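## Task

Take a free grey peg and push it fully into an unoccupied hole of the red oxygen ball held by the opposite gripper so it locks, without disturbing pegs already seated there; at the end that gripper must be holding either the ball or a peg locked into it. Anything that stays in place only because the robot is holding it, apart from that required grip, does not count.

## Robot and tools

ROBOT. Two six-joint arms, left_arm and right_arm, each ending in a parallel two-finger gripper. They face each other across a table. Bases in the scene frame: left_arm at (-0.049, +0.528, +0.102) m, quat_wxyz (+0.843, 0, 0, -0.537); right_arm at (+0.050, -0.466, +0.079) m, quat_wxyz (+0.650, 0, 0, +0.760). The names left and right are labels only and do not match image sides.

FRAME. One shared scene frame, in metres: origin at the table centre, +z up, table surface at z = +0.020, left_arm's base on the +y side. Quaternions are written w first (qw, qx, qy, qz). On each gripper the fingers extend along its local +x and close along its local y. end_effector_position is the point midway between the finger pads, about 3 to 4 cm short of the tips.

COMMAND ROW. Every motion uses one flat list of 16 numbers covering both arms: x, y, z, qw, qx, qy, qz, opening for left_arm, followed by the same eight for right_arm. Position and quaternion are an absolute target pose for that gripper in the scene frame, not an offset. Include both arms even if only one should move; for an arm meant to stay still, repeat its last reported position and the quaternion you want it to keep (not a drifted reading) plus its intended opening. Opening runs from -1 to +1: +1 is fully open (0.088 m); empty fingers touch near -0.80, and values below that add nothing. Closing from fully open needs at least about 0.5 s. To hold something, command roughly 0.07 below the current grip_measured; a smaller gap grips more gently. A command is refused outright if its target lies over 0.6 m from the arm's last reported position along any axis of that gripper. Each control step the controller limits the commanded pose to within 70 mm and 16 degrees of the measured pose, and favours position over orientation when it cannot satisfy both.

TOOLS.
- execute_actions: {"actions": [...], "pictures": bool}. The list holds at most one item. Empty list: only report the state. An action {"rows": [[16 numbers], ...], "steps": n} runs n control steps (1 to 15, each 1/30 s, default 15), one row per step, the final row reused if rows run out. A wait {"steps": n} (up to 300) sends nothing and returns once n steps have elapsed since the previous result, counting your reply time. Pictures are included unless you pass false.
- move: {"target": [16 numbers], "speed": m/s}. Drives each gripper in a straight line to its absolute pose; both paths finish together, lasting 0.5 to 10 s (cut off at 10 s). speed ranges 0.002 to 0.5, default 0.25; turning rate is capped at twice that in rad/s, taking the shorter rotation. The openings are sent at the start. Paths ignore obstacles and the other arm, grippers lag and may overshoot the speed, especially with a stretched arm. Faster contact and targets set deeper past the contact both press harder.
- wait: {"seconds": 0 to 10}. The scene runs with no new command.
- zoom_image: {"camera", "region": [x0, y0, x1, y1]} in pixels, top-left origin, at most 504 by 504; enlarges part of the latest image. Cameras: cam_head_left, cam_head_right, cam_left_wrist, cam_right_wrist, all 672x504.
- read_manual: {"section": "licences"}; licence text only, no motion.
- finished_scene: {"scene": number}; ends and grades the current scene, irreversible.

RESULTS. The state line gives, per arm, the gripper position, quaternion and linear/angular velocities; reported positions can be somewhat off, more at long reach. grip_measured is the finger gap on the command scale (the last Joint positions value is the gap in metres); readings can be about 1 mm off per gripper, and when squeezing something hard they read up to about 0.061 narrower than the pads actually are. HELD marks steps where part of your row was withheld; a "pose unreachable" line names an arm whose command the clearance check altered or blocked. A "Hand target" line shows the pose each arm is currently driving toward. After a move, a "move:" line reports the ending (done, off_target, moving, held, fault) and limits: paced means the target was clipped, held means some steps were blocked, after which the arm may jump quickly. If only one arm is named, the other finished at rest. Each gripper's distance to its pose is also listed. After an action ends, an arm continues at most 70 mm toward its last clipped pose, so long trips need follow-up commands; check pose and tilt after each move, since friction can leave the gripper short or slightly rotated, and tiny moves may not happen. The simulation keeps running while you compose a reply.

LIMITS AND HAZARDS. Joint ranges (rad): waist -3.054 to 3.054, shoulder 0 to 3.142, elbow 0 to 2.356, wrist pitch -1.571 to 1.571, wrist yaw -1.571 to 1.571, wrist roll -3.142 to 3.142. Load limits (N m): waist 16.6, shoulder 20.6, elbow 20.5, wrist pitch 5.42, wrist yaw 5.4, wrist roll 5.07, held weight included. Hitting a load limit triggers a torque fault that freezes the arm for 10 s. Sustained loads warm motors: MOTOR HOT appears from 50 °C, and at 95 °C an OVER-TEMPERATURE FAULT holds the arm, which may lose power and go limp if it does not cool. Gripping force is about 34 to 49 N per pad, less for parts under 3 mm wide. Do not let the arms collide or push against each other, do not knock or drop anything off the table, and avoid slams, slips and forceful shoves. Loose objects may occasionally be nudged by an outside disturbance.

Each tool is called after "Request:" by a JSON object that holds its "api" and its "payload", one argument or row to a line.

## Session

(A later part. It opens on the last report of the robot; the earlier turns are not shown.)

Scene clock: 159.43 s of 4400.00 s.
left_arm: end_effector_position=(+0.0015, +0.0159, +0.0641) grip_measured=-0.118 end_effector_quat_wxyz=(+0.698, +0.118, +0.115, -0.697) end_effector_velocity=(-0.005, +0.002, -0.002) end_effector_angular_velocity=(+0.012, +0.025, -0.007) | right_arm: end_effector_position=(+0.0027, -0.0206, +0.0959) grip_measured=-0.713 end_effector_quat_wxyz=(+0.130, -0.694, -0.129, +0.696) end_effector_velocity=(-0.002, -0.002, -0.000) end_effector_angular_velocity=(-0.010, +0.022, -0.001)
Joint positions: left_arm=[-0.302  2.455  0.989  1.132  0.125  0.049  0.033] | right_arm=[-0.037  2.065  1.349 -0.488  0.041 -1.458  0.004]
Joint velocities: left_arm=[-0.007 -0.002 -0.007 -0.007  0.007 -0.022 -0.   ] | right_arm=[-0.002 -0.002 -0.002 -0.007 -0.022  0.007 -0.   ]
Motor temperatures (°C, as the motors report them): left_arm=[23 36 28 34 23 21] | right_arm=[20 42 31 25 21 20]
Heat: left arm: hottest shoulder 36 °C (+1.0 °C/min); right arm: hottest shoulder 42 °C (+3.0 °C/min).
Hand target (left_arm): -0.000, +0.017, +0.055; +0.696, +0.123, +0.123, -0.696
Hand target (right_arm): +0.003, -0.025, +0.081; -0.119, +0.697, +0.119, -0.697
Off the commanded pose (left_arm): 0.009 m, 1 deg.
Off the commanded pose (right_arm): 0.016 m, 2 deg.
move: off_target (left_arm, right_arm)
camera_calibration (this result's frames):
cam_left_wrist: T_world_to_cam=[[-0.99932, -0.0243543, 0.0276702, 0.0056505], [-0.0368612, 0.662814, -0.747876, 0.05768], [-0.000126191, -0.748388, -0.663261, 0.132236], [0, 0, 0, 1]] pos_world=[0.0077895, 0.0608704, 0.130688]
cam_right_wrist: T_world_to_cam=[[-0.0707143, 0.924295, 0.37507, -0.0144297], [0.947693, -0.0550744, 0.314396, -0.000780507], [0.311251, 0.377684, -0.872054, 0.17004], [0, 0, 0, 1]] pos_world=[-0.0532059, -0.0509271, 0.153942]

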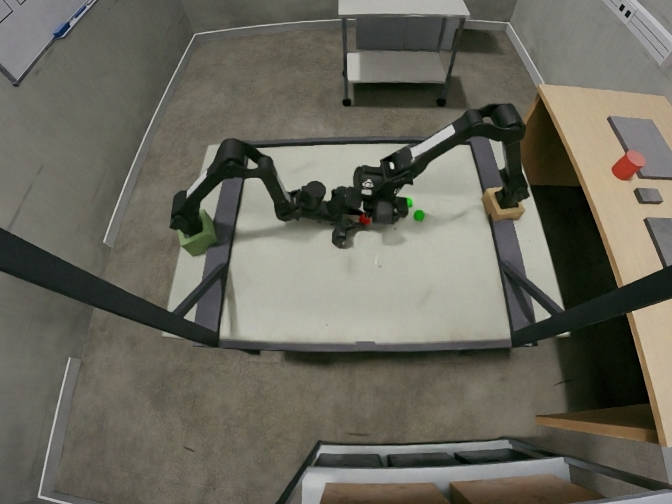

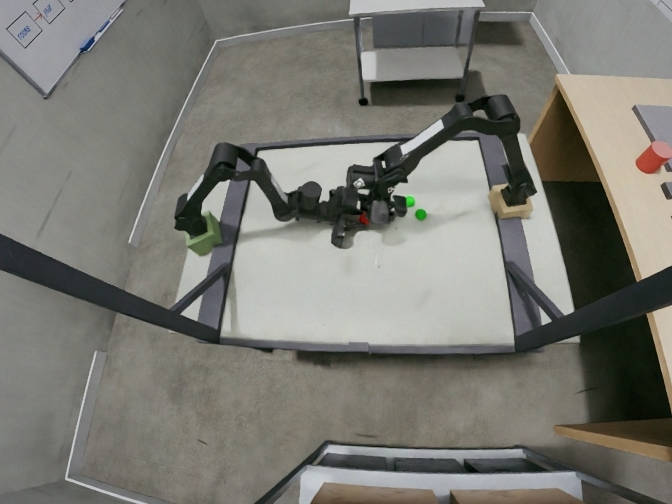

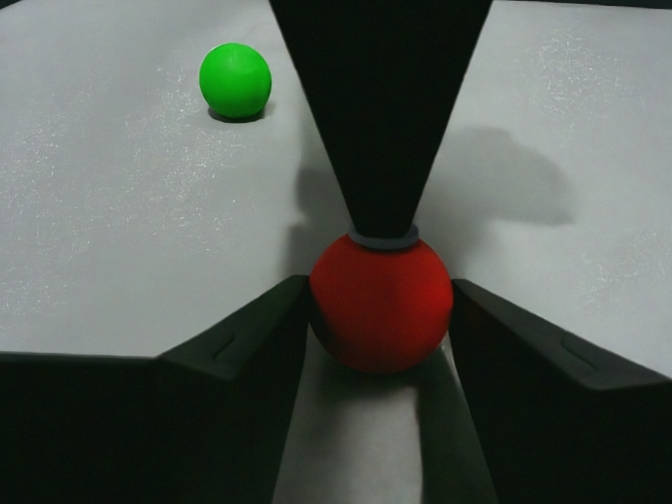

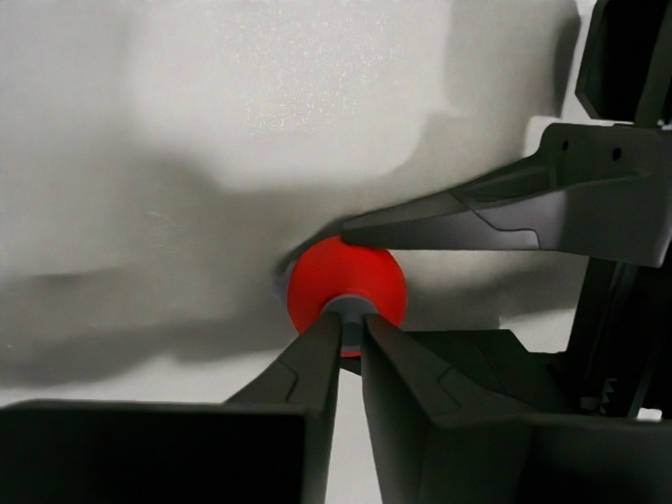

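Request:
{"api": "move", "payload": {
  "target": [0.0,0.017,0.055,0.6964,0.1228,0.1228,-0.6964,-0.19,0.0027,-0.0250,0.0760,0.11853,-0.69709,-0.11853,0.69709,-0.63],
  "speed": 0.006
}}

Request:
{"api": "zoom_image", "payload": {
  "camera": "cam_left_wrist",
  "region": [300, 130, 480, 310]
}}

Request:
{"api": "zoom_image", "payload": {
  "camera": "cam_right_wrist",
  "region": [260, 200, 440, 380]
}}

Scene clock: 166.47 s of 4400.00 s.
left_arm: end_effector_position=(+0.0015, +0.0158, +0.0643) grip_measured=-0.118 end_effector_quat_wxyz=(+0.698, +0.118, +0.115, -0.697) end_effector_velocity=(+0.002, -0.000, +0.002) end_effector_angular_velocity=(-0.006, -0.001, +0.021) | right_arm: end_effector_position=(+0.0027, -0.0205, +0.0941) grip_measured=-0.633 end_effector_quat_wxyz=(+0.131, -0.694, -0.131, +0.696) end_effector_velocity=(+0.002, -0.002, -0.000) end_effector_angular_velocity=(-0.008, +0.003, +0.002)
Joint positions: left_arm=[-0.302  2.455  0.989  1.133  0.125  0.049  0.033] | right_arm=[-0.037  2.067  1.342 -0.475  0.041 -1.458  0.008]
Joint velocities: left_arm=[-0.002 -0.002 -0.002  0.007 -0.022 -0.007 -0.   ] | right_arm=[-0.007 -0.002 -0.002 -0.007 -0.007 -0.007 -0.   ]
Motor temperatures (°C, as the motors report them): left_arm=[23 37 28 34 23 21] | right_arm=[20 42 31 25 21 20]
Heat: left arm: hottest shoulder 37 °C (+2.0 °C/min); right arm: hottest shoulder 42 °C (+2.0 °C/min).
Hand target (left_arm): -0.000, +0.017, +0.055; +0.696, +0.123, +0.123, -0.696
Hand target (right_arm): +0.003, -0.026, +0.076; -0.118, +0.697, +0.118, -0.697
Off the commanded pose (left_arm): 0.009 m, 1 deg.
Off the commanded pose (right_arm): 0.019 m, 2 deg.
After step 90, 0.43 s passed at rest.
move: off_target (left_arm, right_arm)
camera_calibration (this result's frames):
cam_left_wrist: T_world_to_cam=[[-0.999323, -0.0243334, 0.0275866, 0.00565716], [-0.0367849, 0.662248, -0.748381, 0.0578742], [-0.0000585212, -0.748889, -0.662695, 0.132271], [0, 0, 0, 1]] pos_world=[0.00778997, 0.060867, 0.130811]
cam_right_wrist: T_world_to_cam=[[-0.0705084, 0.922581, 0.379306, -0.0143706], [0.947864, -0.0565016, 0.313625, -0.000159179], [0.310776, 0.381644, -0.870498, 0.168394], [0, 0, 0, 1]] pos_world=[-0.053195, -0.0510174, 0.152087]

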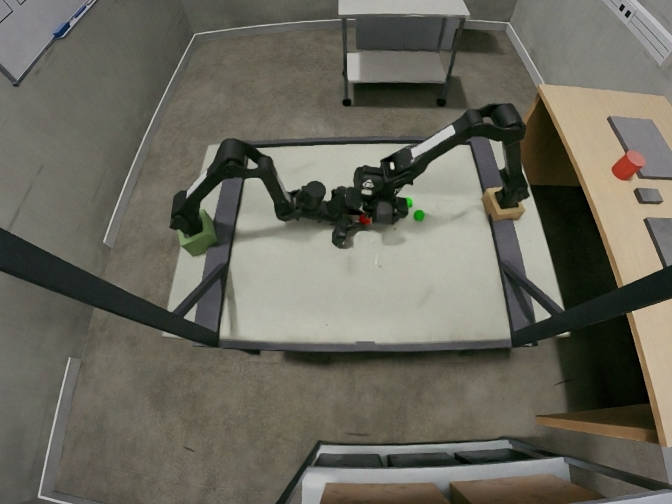

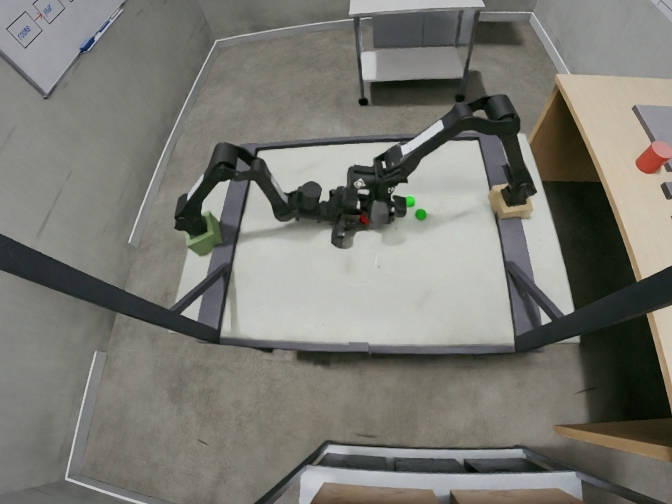

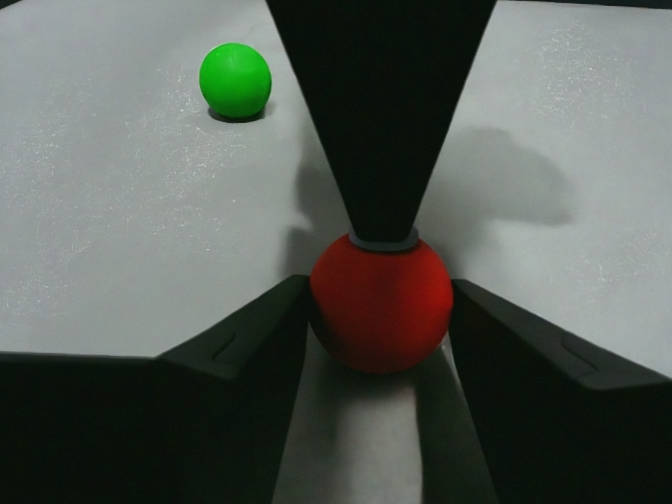

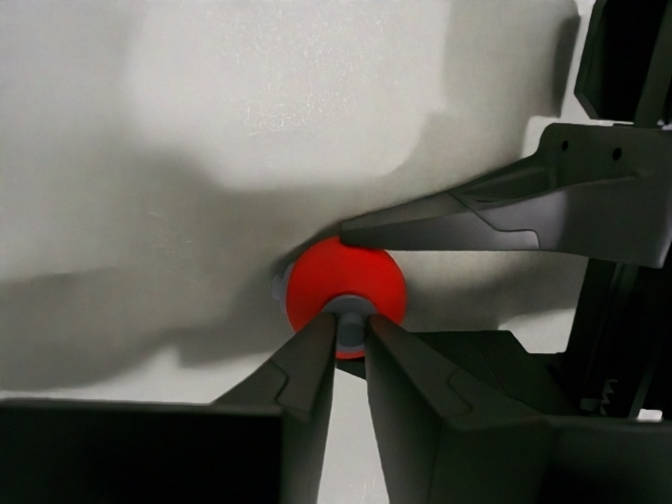

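Region (300, 130, 480, 310) of cam_left_wrist's 672x504 image, scaled by 2.800, with more detail than that image has.

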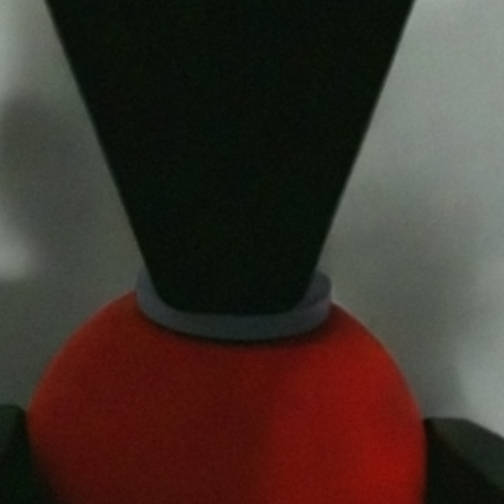

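Region (260, 200, 440, 380) of cam_right_wrist's 672x504 image, scaled by 2.800, with more detail than that image has.

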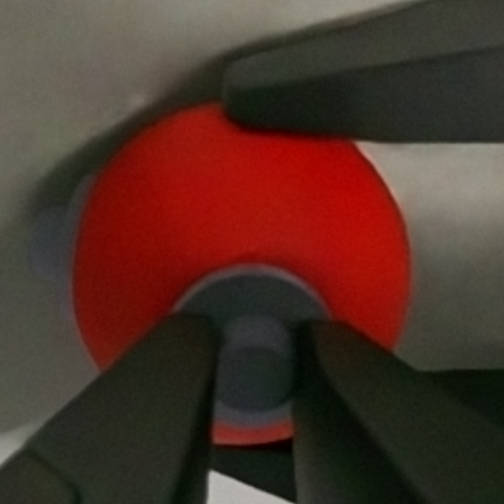

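Request:
{"api": "move", "payload": {
  "target": [0.0,0.017,0.055,0.6964,0.1228,0.1228,-0.6964,-0.19,0.0027,-0.0255,0.0715,0.11853,-0.69709,-0.11853,0.69709,-0.63],
  "speed": 0.006
}}

Request:
{"api": "zoom_image", "payload": {
  "camera": "cam_left_wrist",
  "region": [330, 190, 430, 290]
}}

Scene clock: 176.47 s of 4400.00 s.
left_arm: end_effector_position=(+0.0015, +0.0158, +0.0644) grip_measured=-0.118 end_effector_quat_wxyz=(+0.698, +0.118, +0.114, -0.697) end_effector_velocity=(-0.000, +0.001, -0.001) end_effector_angular_velocity=(+0.008, +0.006, +0.007) | right_arm: end_effector_position=(+0.0026, -0.0205, +0.0930) grip_measured=-0.633 end_effector_quat_wxyz=(+0.134, -0.693, -0.133, +0.696) end_effector_velocity=(+0.002, -0.000, +0.001) end_effector_angular_velocity=(-0.002, -0.015, +0.015)
Joint positions: left_arm=[-0.302  2.455  0.989  1.133  0.125  0.049  0.033] | right_arm=[-0.037  2.065  1.333 -0.461  0.041 -1.458  0.008]
Joint velocities: left_arm=[-0.002 -0.002 -0.002 -0.007 -0.007 -0.007 -0.   ] | right_arm=[-0.002 -0.002  0.002 -0.007  0.007 -0.022 -0.   ]
Motor temperatures (°C, as the motors report them): left_arm=[23 37 28 34 23 21] | right_arm=[20 41 31 26 21 20]
Heat: left arm: hottest shoulder 37 °C (+1.0 °C/min); right arm: hottest shoulder 41 °C (-1.0 °C/min).
Hand target (left_arm): -0.000, +0.017, +0.055; +0.696, +0.123, +0.123, -0.696
Hand target (right_arm): +0.003, -0.026, +0.072; -0.119, +0.697, +0.119, -0.697
Off the commanded pose (left_arm): 0.010 m, 1 deg.
Off the commanded pose (right_arm): 0.022 m, 2 deg.
After step 90, 2.93 s passed at rest.
move: off_target (left_arm, right_arm)
camera_calibration (this result's frames):
cam_left_wrist: T_world_to_cam=[[-0.999325, -0.024323, 0.0275448, 0.0056605], [-0.0367467, 0.661965, -0.748633, 0.0579713], [-0.0000247079, -0.74914, -0.662412, 0.132289], [0, 0, 0, 1]] pos_world=[0.0077902, 0.0608653, 0.130873]
cam_right_wrist: T_world_to_cam=[[-0.0702302, 0.920265, 0.384941, -0.0145275], [0.948092, -0.0583991, 0.312587, 0.000264191], [0.310143, 0.386913, -0.868395, 0.167294], [0, 0, 0, 1]] pos_world=[-0.0531558, -0.0513437, 0.150787]

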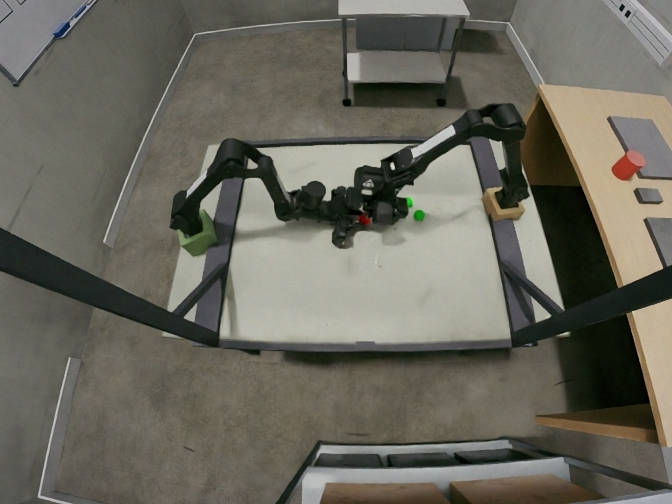

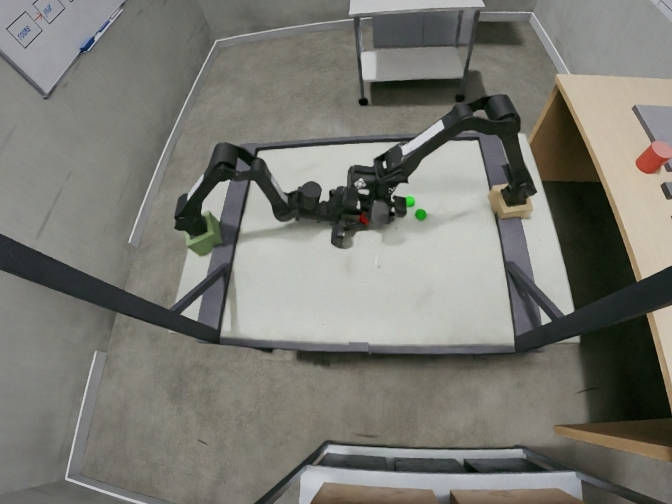

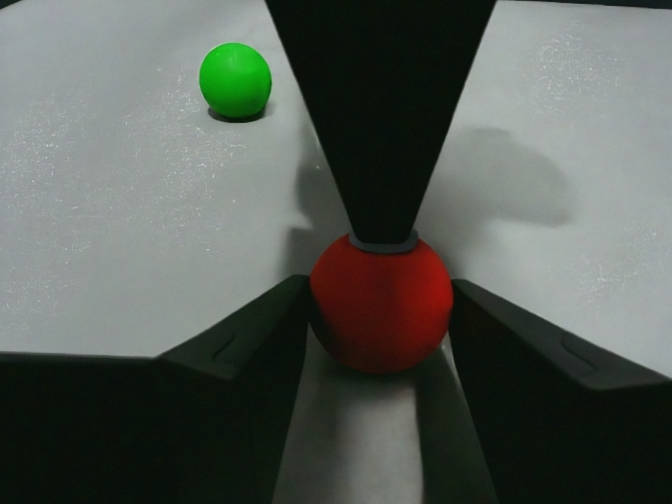

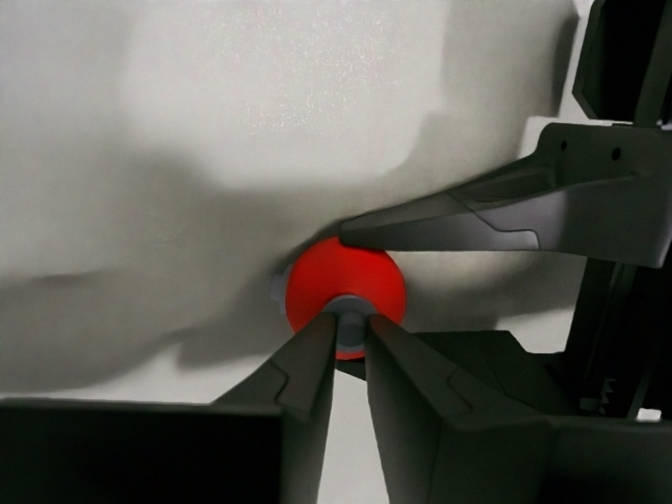

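Region (330, 190, 430, 290) of cam_left_wrist's 672x504 image, scaled by 5.040, with more detail than that image has.

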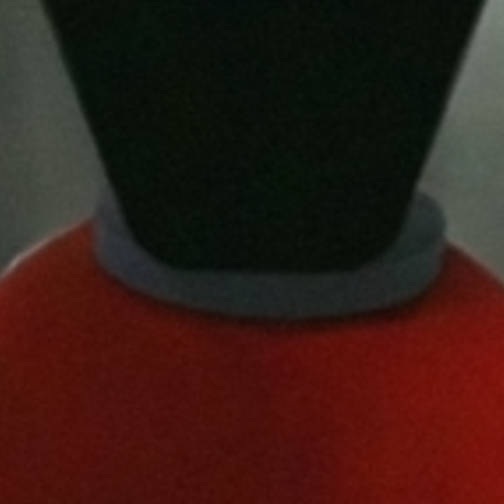

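Request:
{"api": "execute_actions", "payload": {
  "actions": []
}}

Scene clock: 182.83 s of 4400.00 s.
left_arm: end_effector_position=(+0.0015, +0.0158, +0.0644) grip_measured=-0.118 end_effector_quat_wxyz=(+0.698, +0.118, +0.114, -0.697) end_effector_velocity=(-0.001, +0.004, -0.008) end_effector_angular_velocity=(+0.041, +0.024, +0.012) | right_arm: end_effector_position=(+0.0026, -0.0205, +0.0930) grip_measured=-0.633 end_effector_quat_wxyz=(+0.134, -0.693, -0.133, +0.696) end_effector_velocity=(-0.002, -0.001, -0.001) end_effector_angular_velocity=(-0.010, +0.017, +0.012)
Joint positions: left_arm=[-0.302  2.455  0.989  1.133  0.125  0.049  0.033] | right_arm=[-0.037  2.065  1.333 -0.461  0.041 -1.458  0.008]
Joint velocities: left_arm=[-0.002 -0.002 -0.007 -0.037 -0.007 -0.022 -0.   ] | right_arm=[-0.002  0.002  0.002 -0.007 -0.022 -0.007 -0.   ]
Motor temperatures (°C, as the motors report them): left_arm=[23 37 28 34 23 21] | right_arm=[20 40 31 27 21 20]
Heat: left arm: hottest shoulder 37 °C (+1.0 °C/min); right arm: hottest shoulder 40 °C (-2.0 °C/min).
Hand target (left_arm): -0.000, +0.017, +0.055; +0.696, +0.123, +0.123, -0.696
Hand target (right_arm): +0.003, -0.026, +0.072; -0.119, +0.697, +0.119, -0.697
Off the commanded pose (left_arm): 0.010 m, 1 deg.
Off the commanded pose (right_arm): 0.022 m, 2 deg.
Steps of this call (steps 1 to 90: nothing new was sent; then 3.37 s passed at rest). Readings (end_effector_position):
1: left_arm (+0.0015, +0.0158, +0.0644) | right_arm (+0.0026, -0.0205, +0.0930)
2: left_arm (+0.0015, +0.0158, +0.0644) | right_arm (+0.0026, -0.0205, +0.0930)
4: left_arm (+0.0015, +0.0158, +0.0644) | right_arm (+0.0026, -0.0205, +0.0930)
8: left_arm (+0.0015, +0.0158, +0.0644) | right_arm (+0.0026, -0.0205, +0.0930)
90: the state above
camera_calibration (this result's frames):
cam_left_wrist: T_world_to_cam=[[-0.999325, -0.024323, 0.0275448, 0.0056605], [-0.0367467, 0.661965, -0.748633, 0.0579713], [-0.0000247079, -0.74914, -0.662412, 0.132289], [0, 0, 0, 1]] pos_world=[0.0077902, 0.0608653, 0.130873]
cam_right_wrist: T_world_to_cam=[[-0.0702302, 0.920265, 0.384941, -0.0145275], [0.948092, -0.0583991, 0.312587, 0.000264191], [0.310143, 0.386913, -0.868395, 0.167294], [0, 0, 0, 1]] pos_world=[-0.0531558, -0.0513437, 0.150787]

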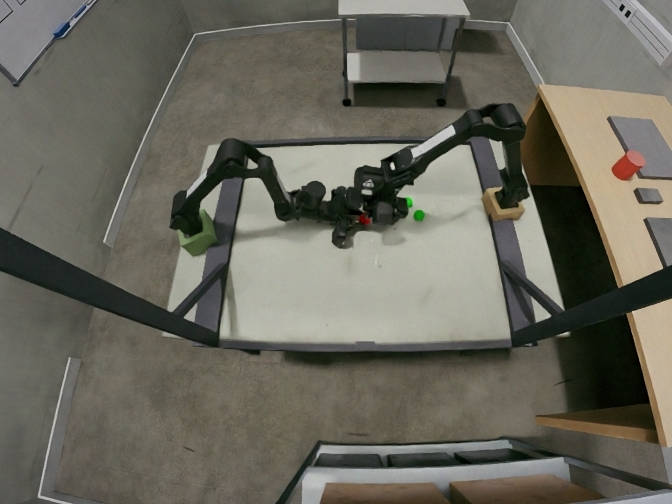

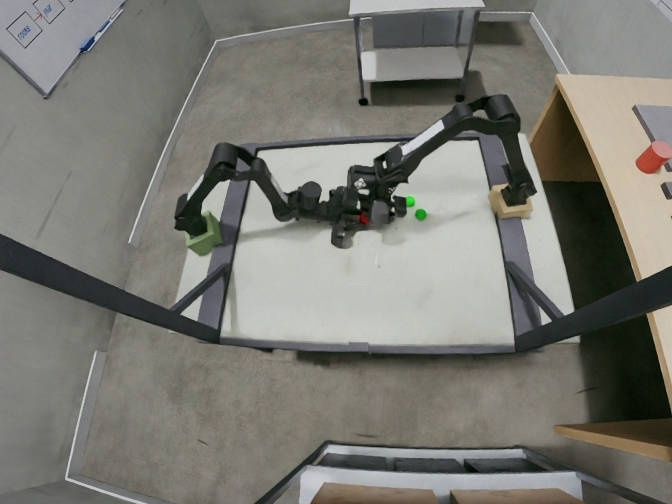

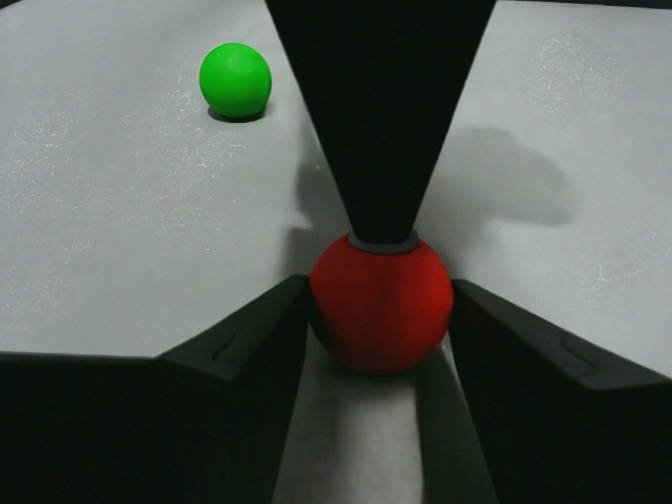

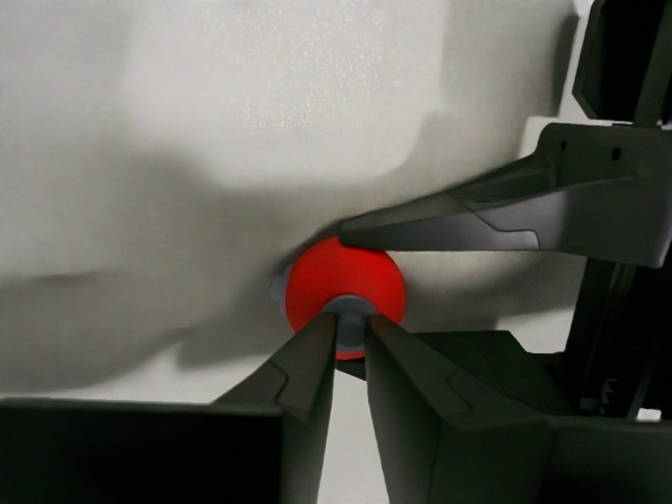

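Request:
{"api": "move", "payload": {
  "target": [0.0, 0.017, 0.055, 0.6964, 0.1228, 0.1228, -0.6964, -0.19, 0.003, -0.031, 0.125, 0.11853, -0.69709, -0.11853, 0.69709, -0.55],
  "speed": 0.04
}}

Scene clock: 187.13 s of 4400.00 s.
left_arm: end_effector_position=(+0.0015, +0.0156, +0.0642) grip_measured=-0.118 end_effector_quat_wxyz=(+0.698, +0.118, +0.114, -0.697) end_effector_velocity=(+0.002, +0.000, -0.003) end_effector_angular_velocity=(+0.018, +0.002, +0.021) | right_arm: end_effector_position=(+0.0042, -0.0332, +0.1187) grip_measured=-0.553 end_effector_quat_wxyz=(+0.113, -0.699, -0.113, +0.697) end_effector_velocity=(+0.000, -0.002, -0.000) end_effector_angular_velocity=(-0.008, +0.004, +0.007)
Joint positions: left_arm=[-0.302  2.456  0.99   1.133  0.125  0.049  0.033] | right_arm=[-0.037  2.013  1.385 -0.623  0.041 -1.458  0.012]
Joint velocities: left_arm=[-0.002 -0.002  0.002 -0.022 -0.022 -0.007 -0.   ] | right_arm=[-0.002 -0.002 -0.002 -0.007 -0.007 -0.007 -0.   ]
Motor temperatures (°C, as the motors report them): left_arm=[23 37 28 34 23 21] | right_arm=[20 40 31 28 21 20]
Heat: left arm: hottest shoulder 37 °C (+1.0 °C/min); right arm: hottest shoulder 40 °C (-2.0 °C/min).
Hand target (left_arm): +0.000, +0.017, +0.055; +0.696, +0.123, +0.123, -0.696
Hand target (right_arm): +0.003, -0.031, +0.125; -0.118, +0.697, +0.119, -0.697
Off the commanded pose (left_arm): 0.009 m, 1 deg.
Off the commanded pose (right_arm): 0.007 m, 1 deg.
After step 90, 0.13 s passed at rest.
move: off_target (left_arm)
camera_calibration (this result's frames):
cam_left_wrist: T_world_to_cam=[[-0.999325, -0.024323, 0.0275448, 0.0056878], [-0.0367467, 0.661965, -0.748633, 0.0580232], [-0.0000247079, -0.74914, -0.662412, 0.132045], [0, 0, 0, 1]] pos_world=[0.00781938, 0.0606491, 0.13075]
cam_right_wrist: T_world_to_cam=[[-0.0726909, 0.94075, 0.331218, -0.00557462], [0.945912, -0.0402499, 0.321916, -0.0104663], [0.316174, 0.336704, -0.886941, 0.194599], [0, 0, 0, 1]] pos_world=[-0.0520321, -0.060699, 0.177813]

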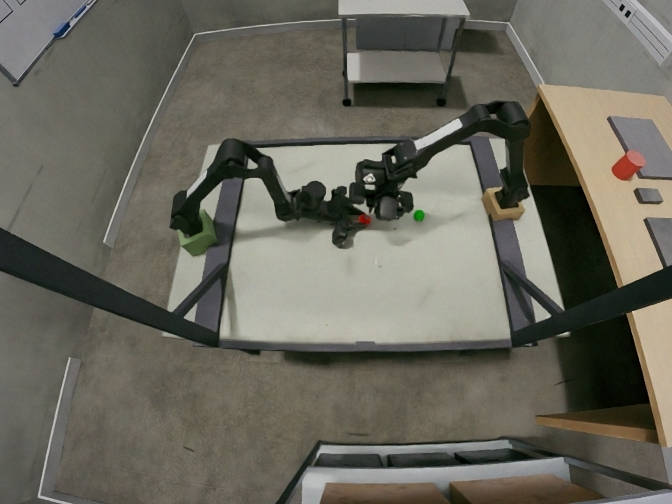

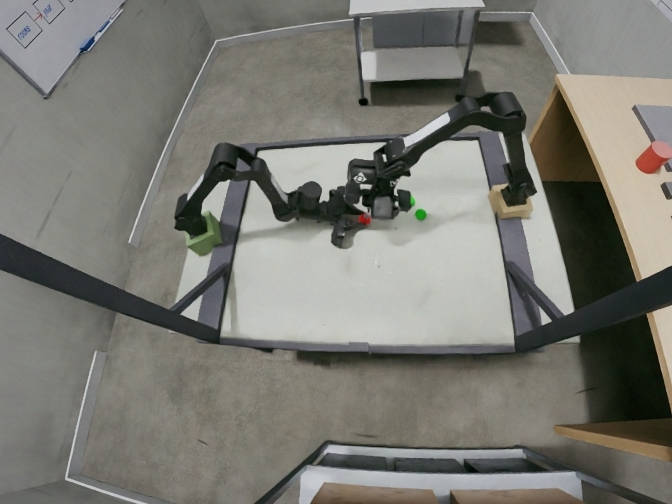

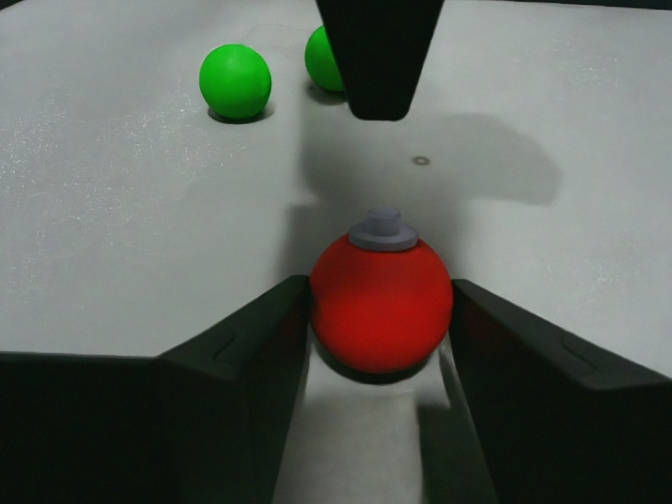

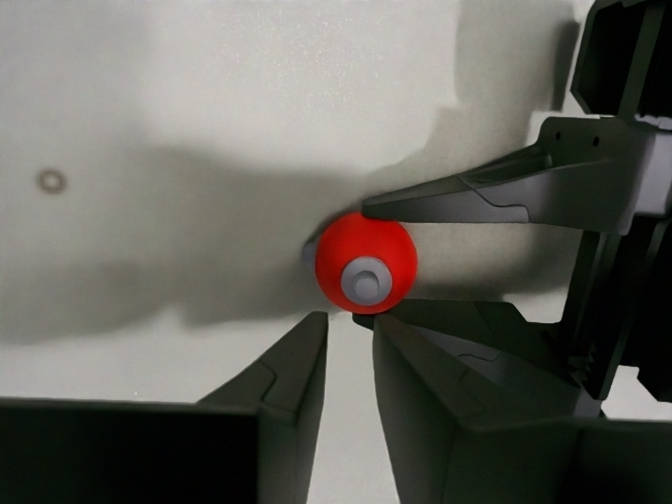

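Request:
{"api": "zoom_image", "payload": {
  "camera": "cam_left_wrist",
  "region": [320, 190, 450, 290]
}}

Region (320, 190, 450, 290) of cam_left_wrist's 672x504 image, scaled by 3.877, with more detail than that image has; it fills the top 388 rows of this view, and the rest is white.

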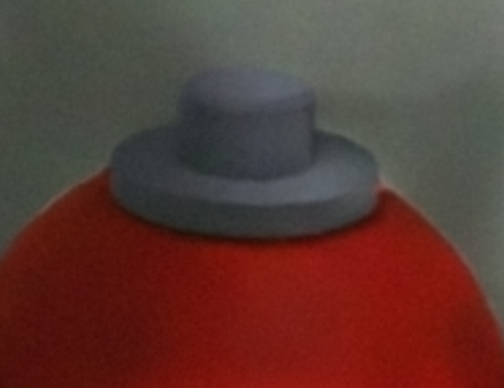

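The peg's flange sits flush on the ball. Next I'm moving the right arm clear and lifting the ball.

Request:
{"api": "move", "payload": {
  "target": [0.0, 0.03, 0.095, 0.6964, 0.1228, 0.1228, -0.6964, -0.19, 0.005, -0.09, 0.18, 0.11853, -0.69709, -0.11853, 0.69709, -0.55],
  "speed": 0.08
}}

Scene clock: 192.27 s of 4400.00 s.
left_arm: end_effector_position=(-0.0002, +0.0280, +0.0935) grip_measured=-0.118 end_effector_quat_wxyz=(+0.697, +0.123, +0.121, -0.696) end_effector_velocity=(+0.002, +0.002, -0.003) end_effector_angular_velocity=(+0.013, +0.001, +0.021) | right_arm: end_effector_position=(+0.0049, -0.0866, +0.1805) grip_measured=-0.553 end_effector_quat_wxyz=(+0.119, -0.696, -0.120, +0.698) end_effector_velocity=(+0.002, -0.003, -0.002) end_effector_angular_velocity=(-0.013, +0.003, +0.002)
Joint positions: left_arm=[-0.302  2.315  0.91   1.054  0.125  0.049  0.033] | right_arm=[-0.022  1.738  1.271 -0.767  0.042 -1.443  0.012]
Joint velocities: left_arm=[-0.002 -0.002 -0.007 -0.007 -0.022 -0.007 -0.   ] | right_arm=[-0.007 -0.002 -0.007 -0.007 -0.007 -0.007  0.   ]
Motor temperatures (°C, as the motors report them): left_arm=[23 37 28 34 23 21] | right_arm=[20 42 31 27 21 20]
Heat: left arm: hottest shoulder 37 °C (+1.0 °C/min); right arm: hottest shoulder 42 °C (+0.0 °C/min).
Hand target (left_arm): +0.000, +0.030, +0.095; +0.696, +0.123, +0.123, -0.696
Hand target (right_arm): +0.005, -0.090, +0.180; -0.118, +0.697, +0.118, -0.697
Off the commanded pose (left_arm): 0.003 m, 0 deg.
Off the commanded pose (right_arm): 0.003 m, 0 deg.
After step 90, 0.70 s passed at rest.
move: done
camera_calibration (this result's frames):
cam_left_wrist: T_world_to_cam=[[-0.999259, -0.0248075, 0.0294218, 0.00335308], [-0.0384529, 0.674604, -0.737178, 0.0702234], [-0.00156054, -0.737763, -0.675058, 0.161532], [0, 0, 0, 1]] pos_world=[0.00630296, 0.0718822, 0.160712]
cam_right_wrist: T_world_to_cam=[[-0.0717777, 0.934558, 0.348496, 0.0206567], [0.94765, -0.0450943, 0.316111, -0.0325553], [0.311139, 0.352942, -0.882397, 0.267813], [0, 0, 0, 1]] pos_world=[-0.0509934, -0.115295, 0.23941]

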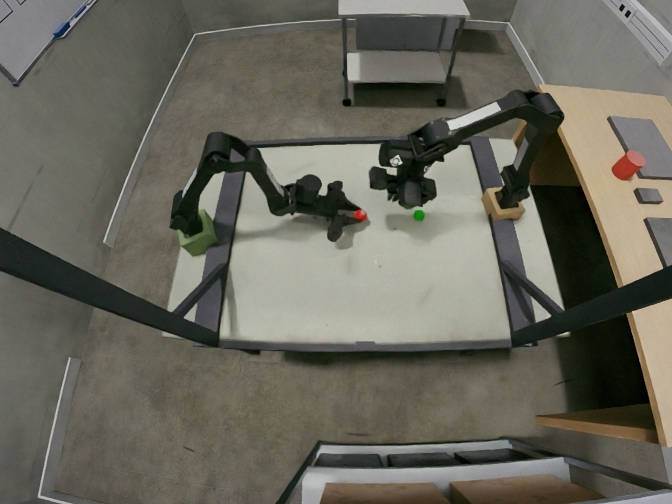

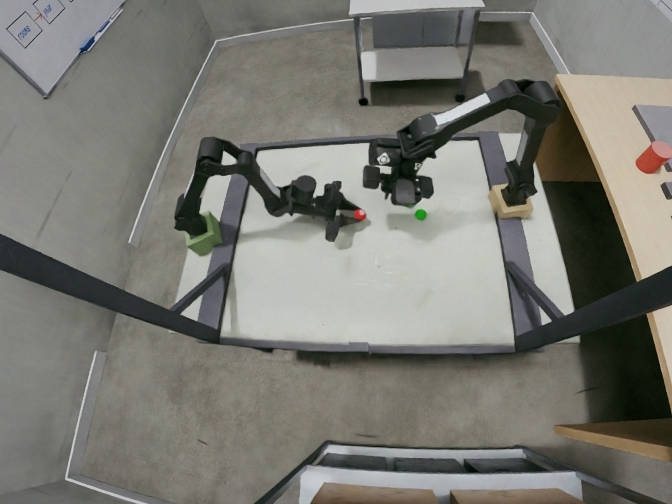

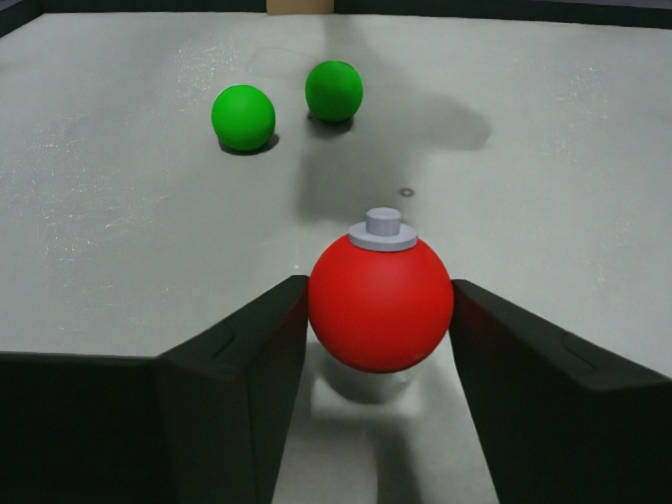

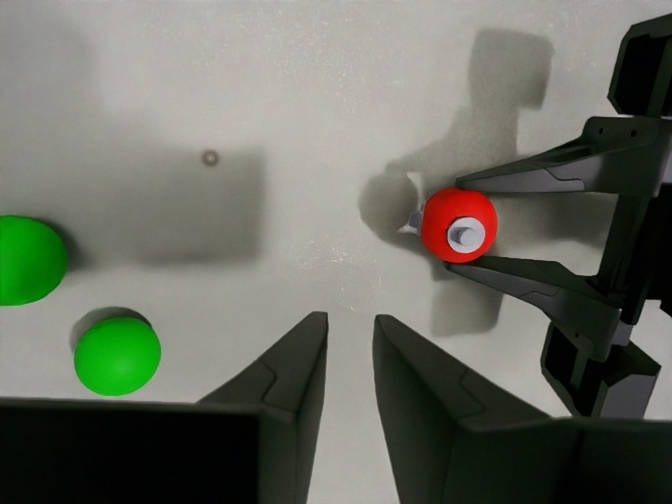

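Request:
{"api": "zoom_image", "payload": {
  "camera": "cam_left_wrist",
  "region": [335, 200, 435, 270]
}}

Request:
{"api": "zoom_image", "payload": {
  "camera": "cam_right_wrist",
  "region": [395, 170, 515, 280]
}}

Region (335, 200, 435, 270) of cam_left_wrist's 672x504 image, scaled by 5.040, with more detail than that image has; it fills the top 353 rows of this view, and the rest is white.

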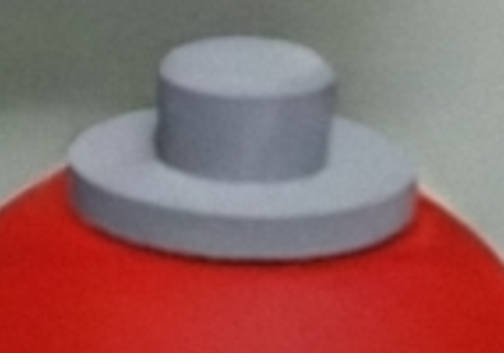

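Region (395, 170, 515, 280) of cam_right_wrist's 672x504 image, scaled by 4.200, with more detail than that image has; it fills the top 462 rows of this view, and the rest is white.

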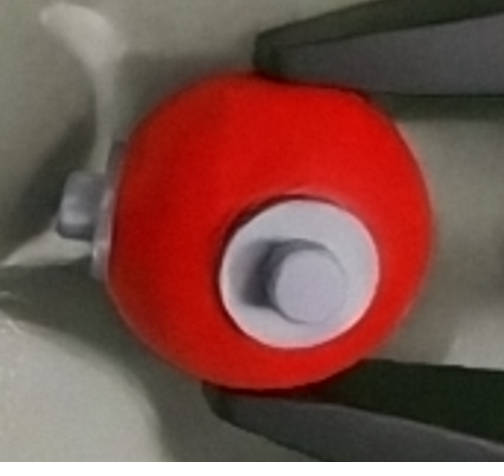

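The new peg is flush with the ball, the original peg is still in place, and the left gripper holds the ball off the table.

Request:
{"api": "finished_scene", "payload": {
  "scene": 2
}}

The scene is finished: the task was done.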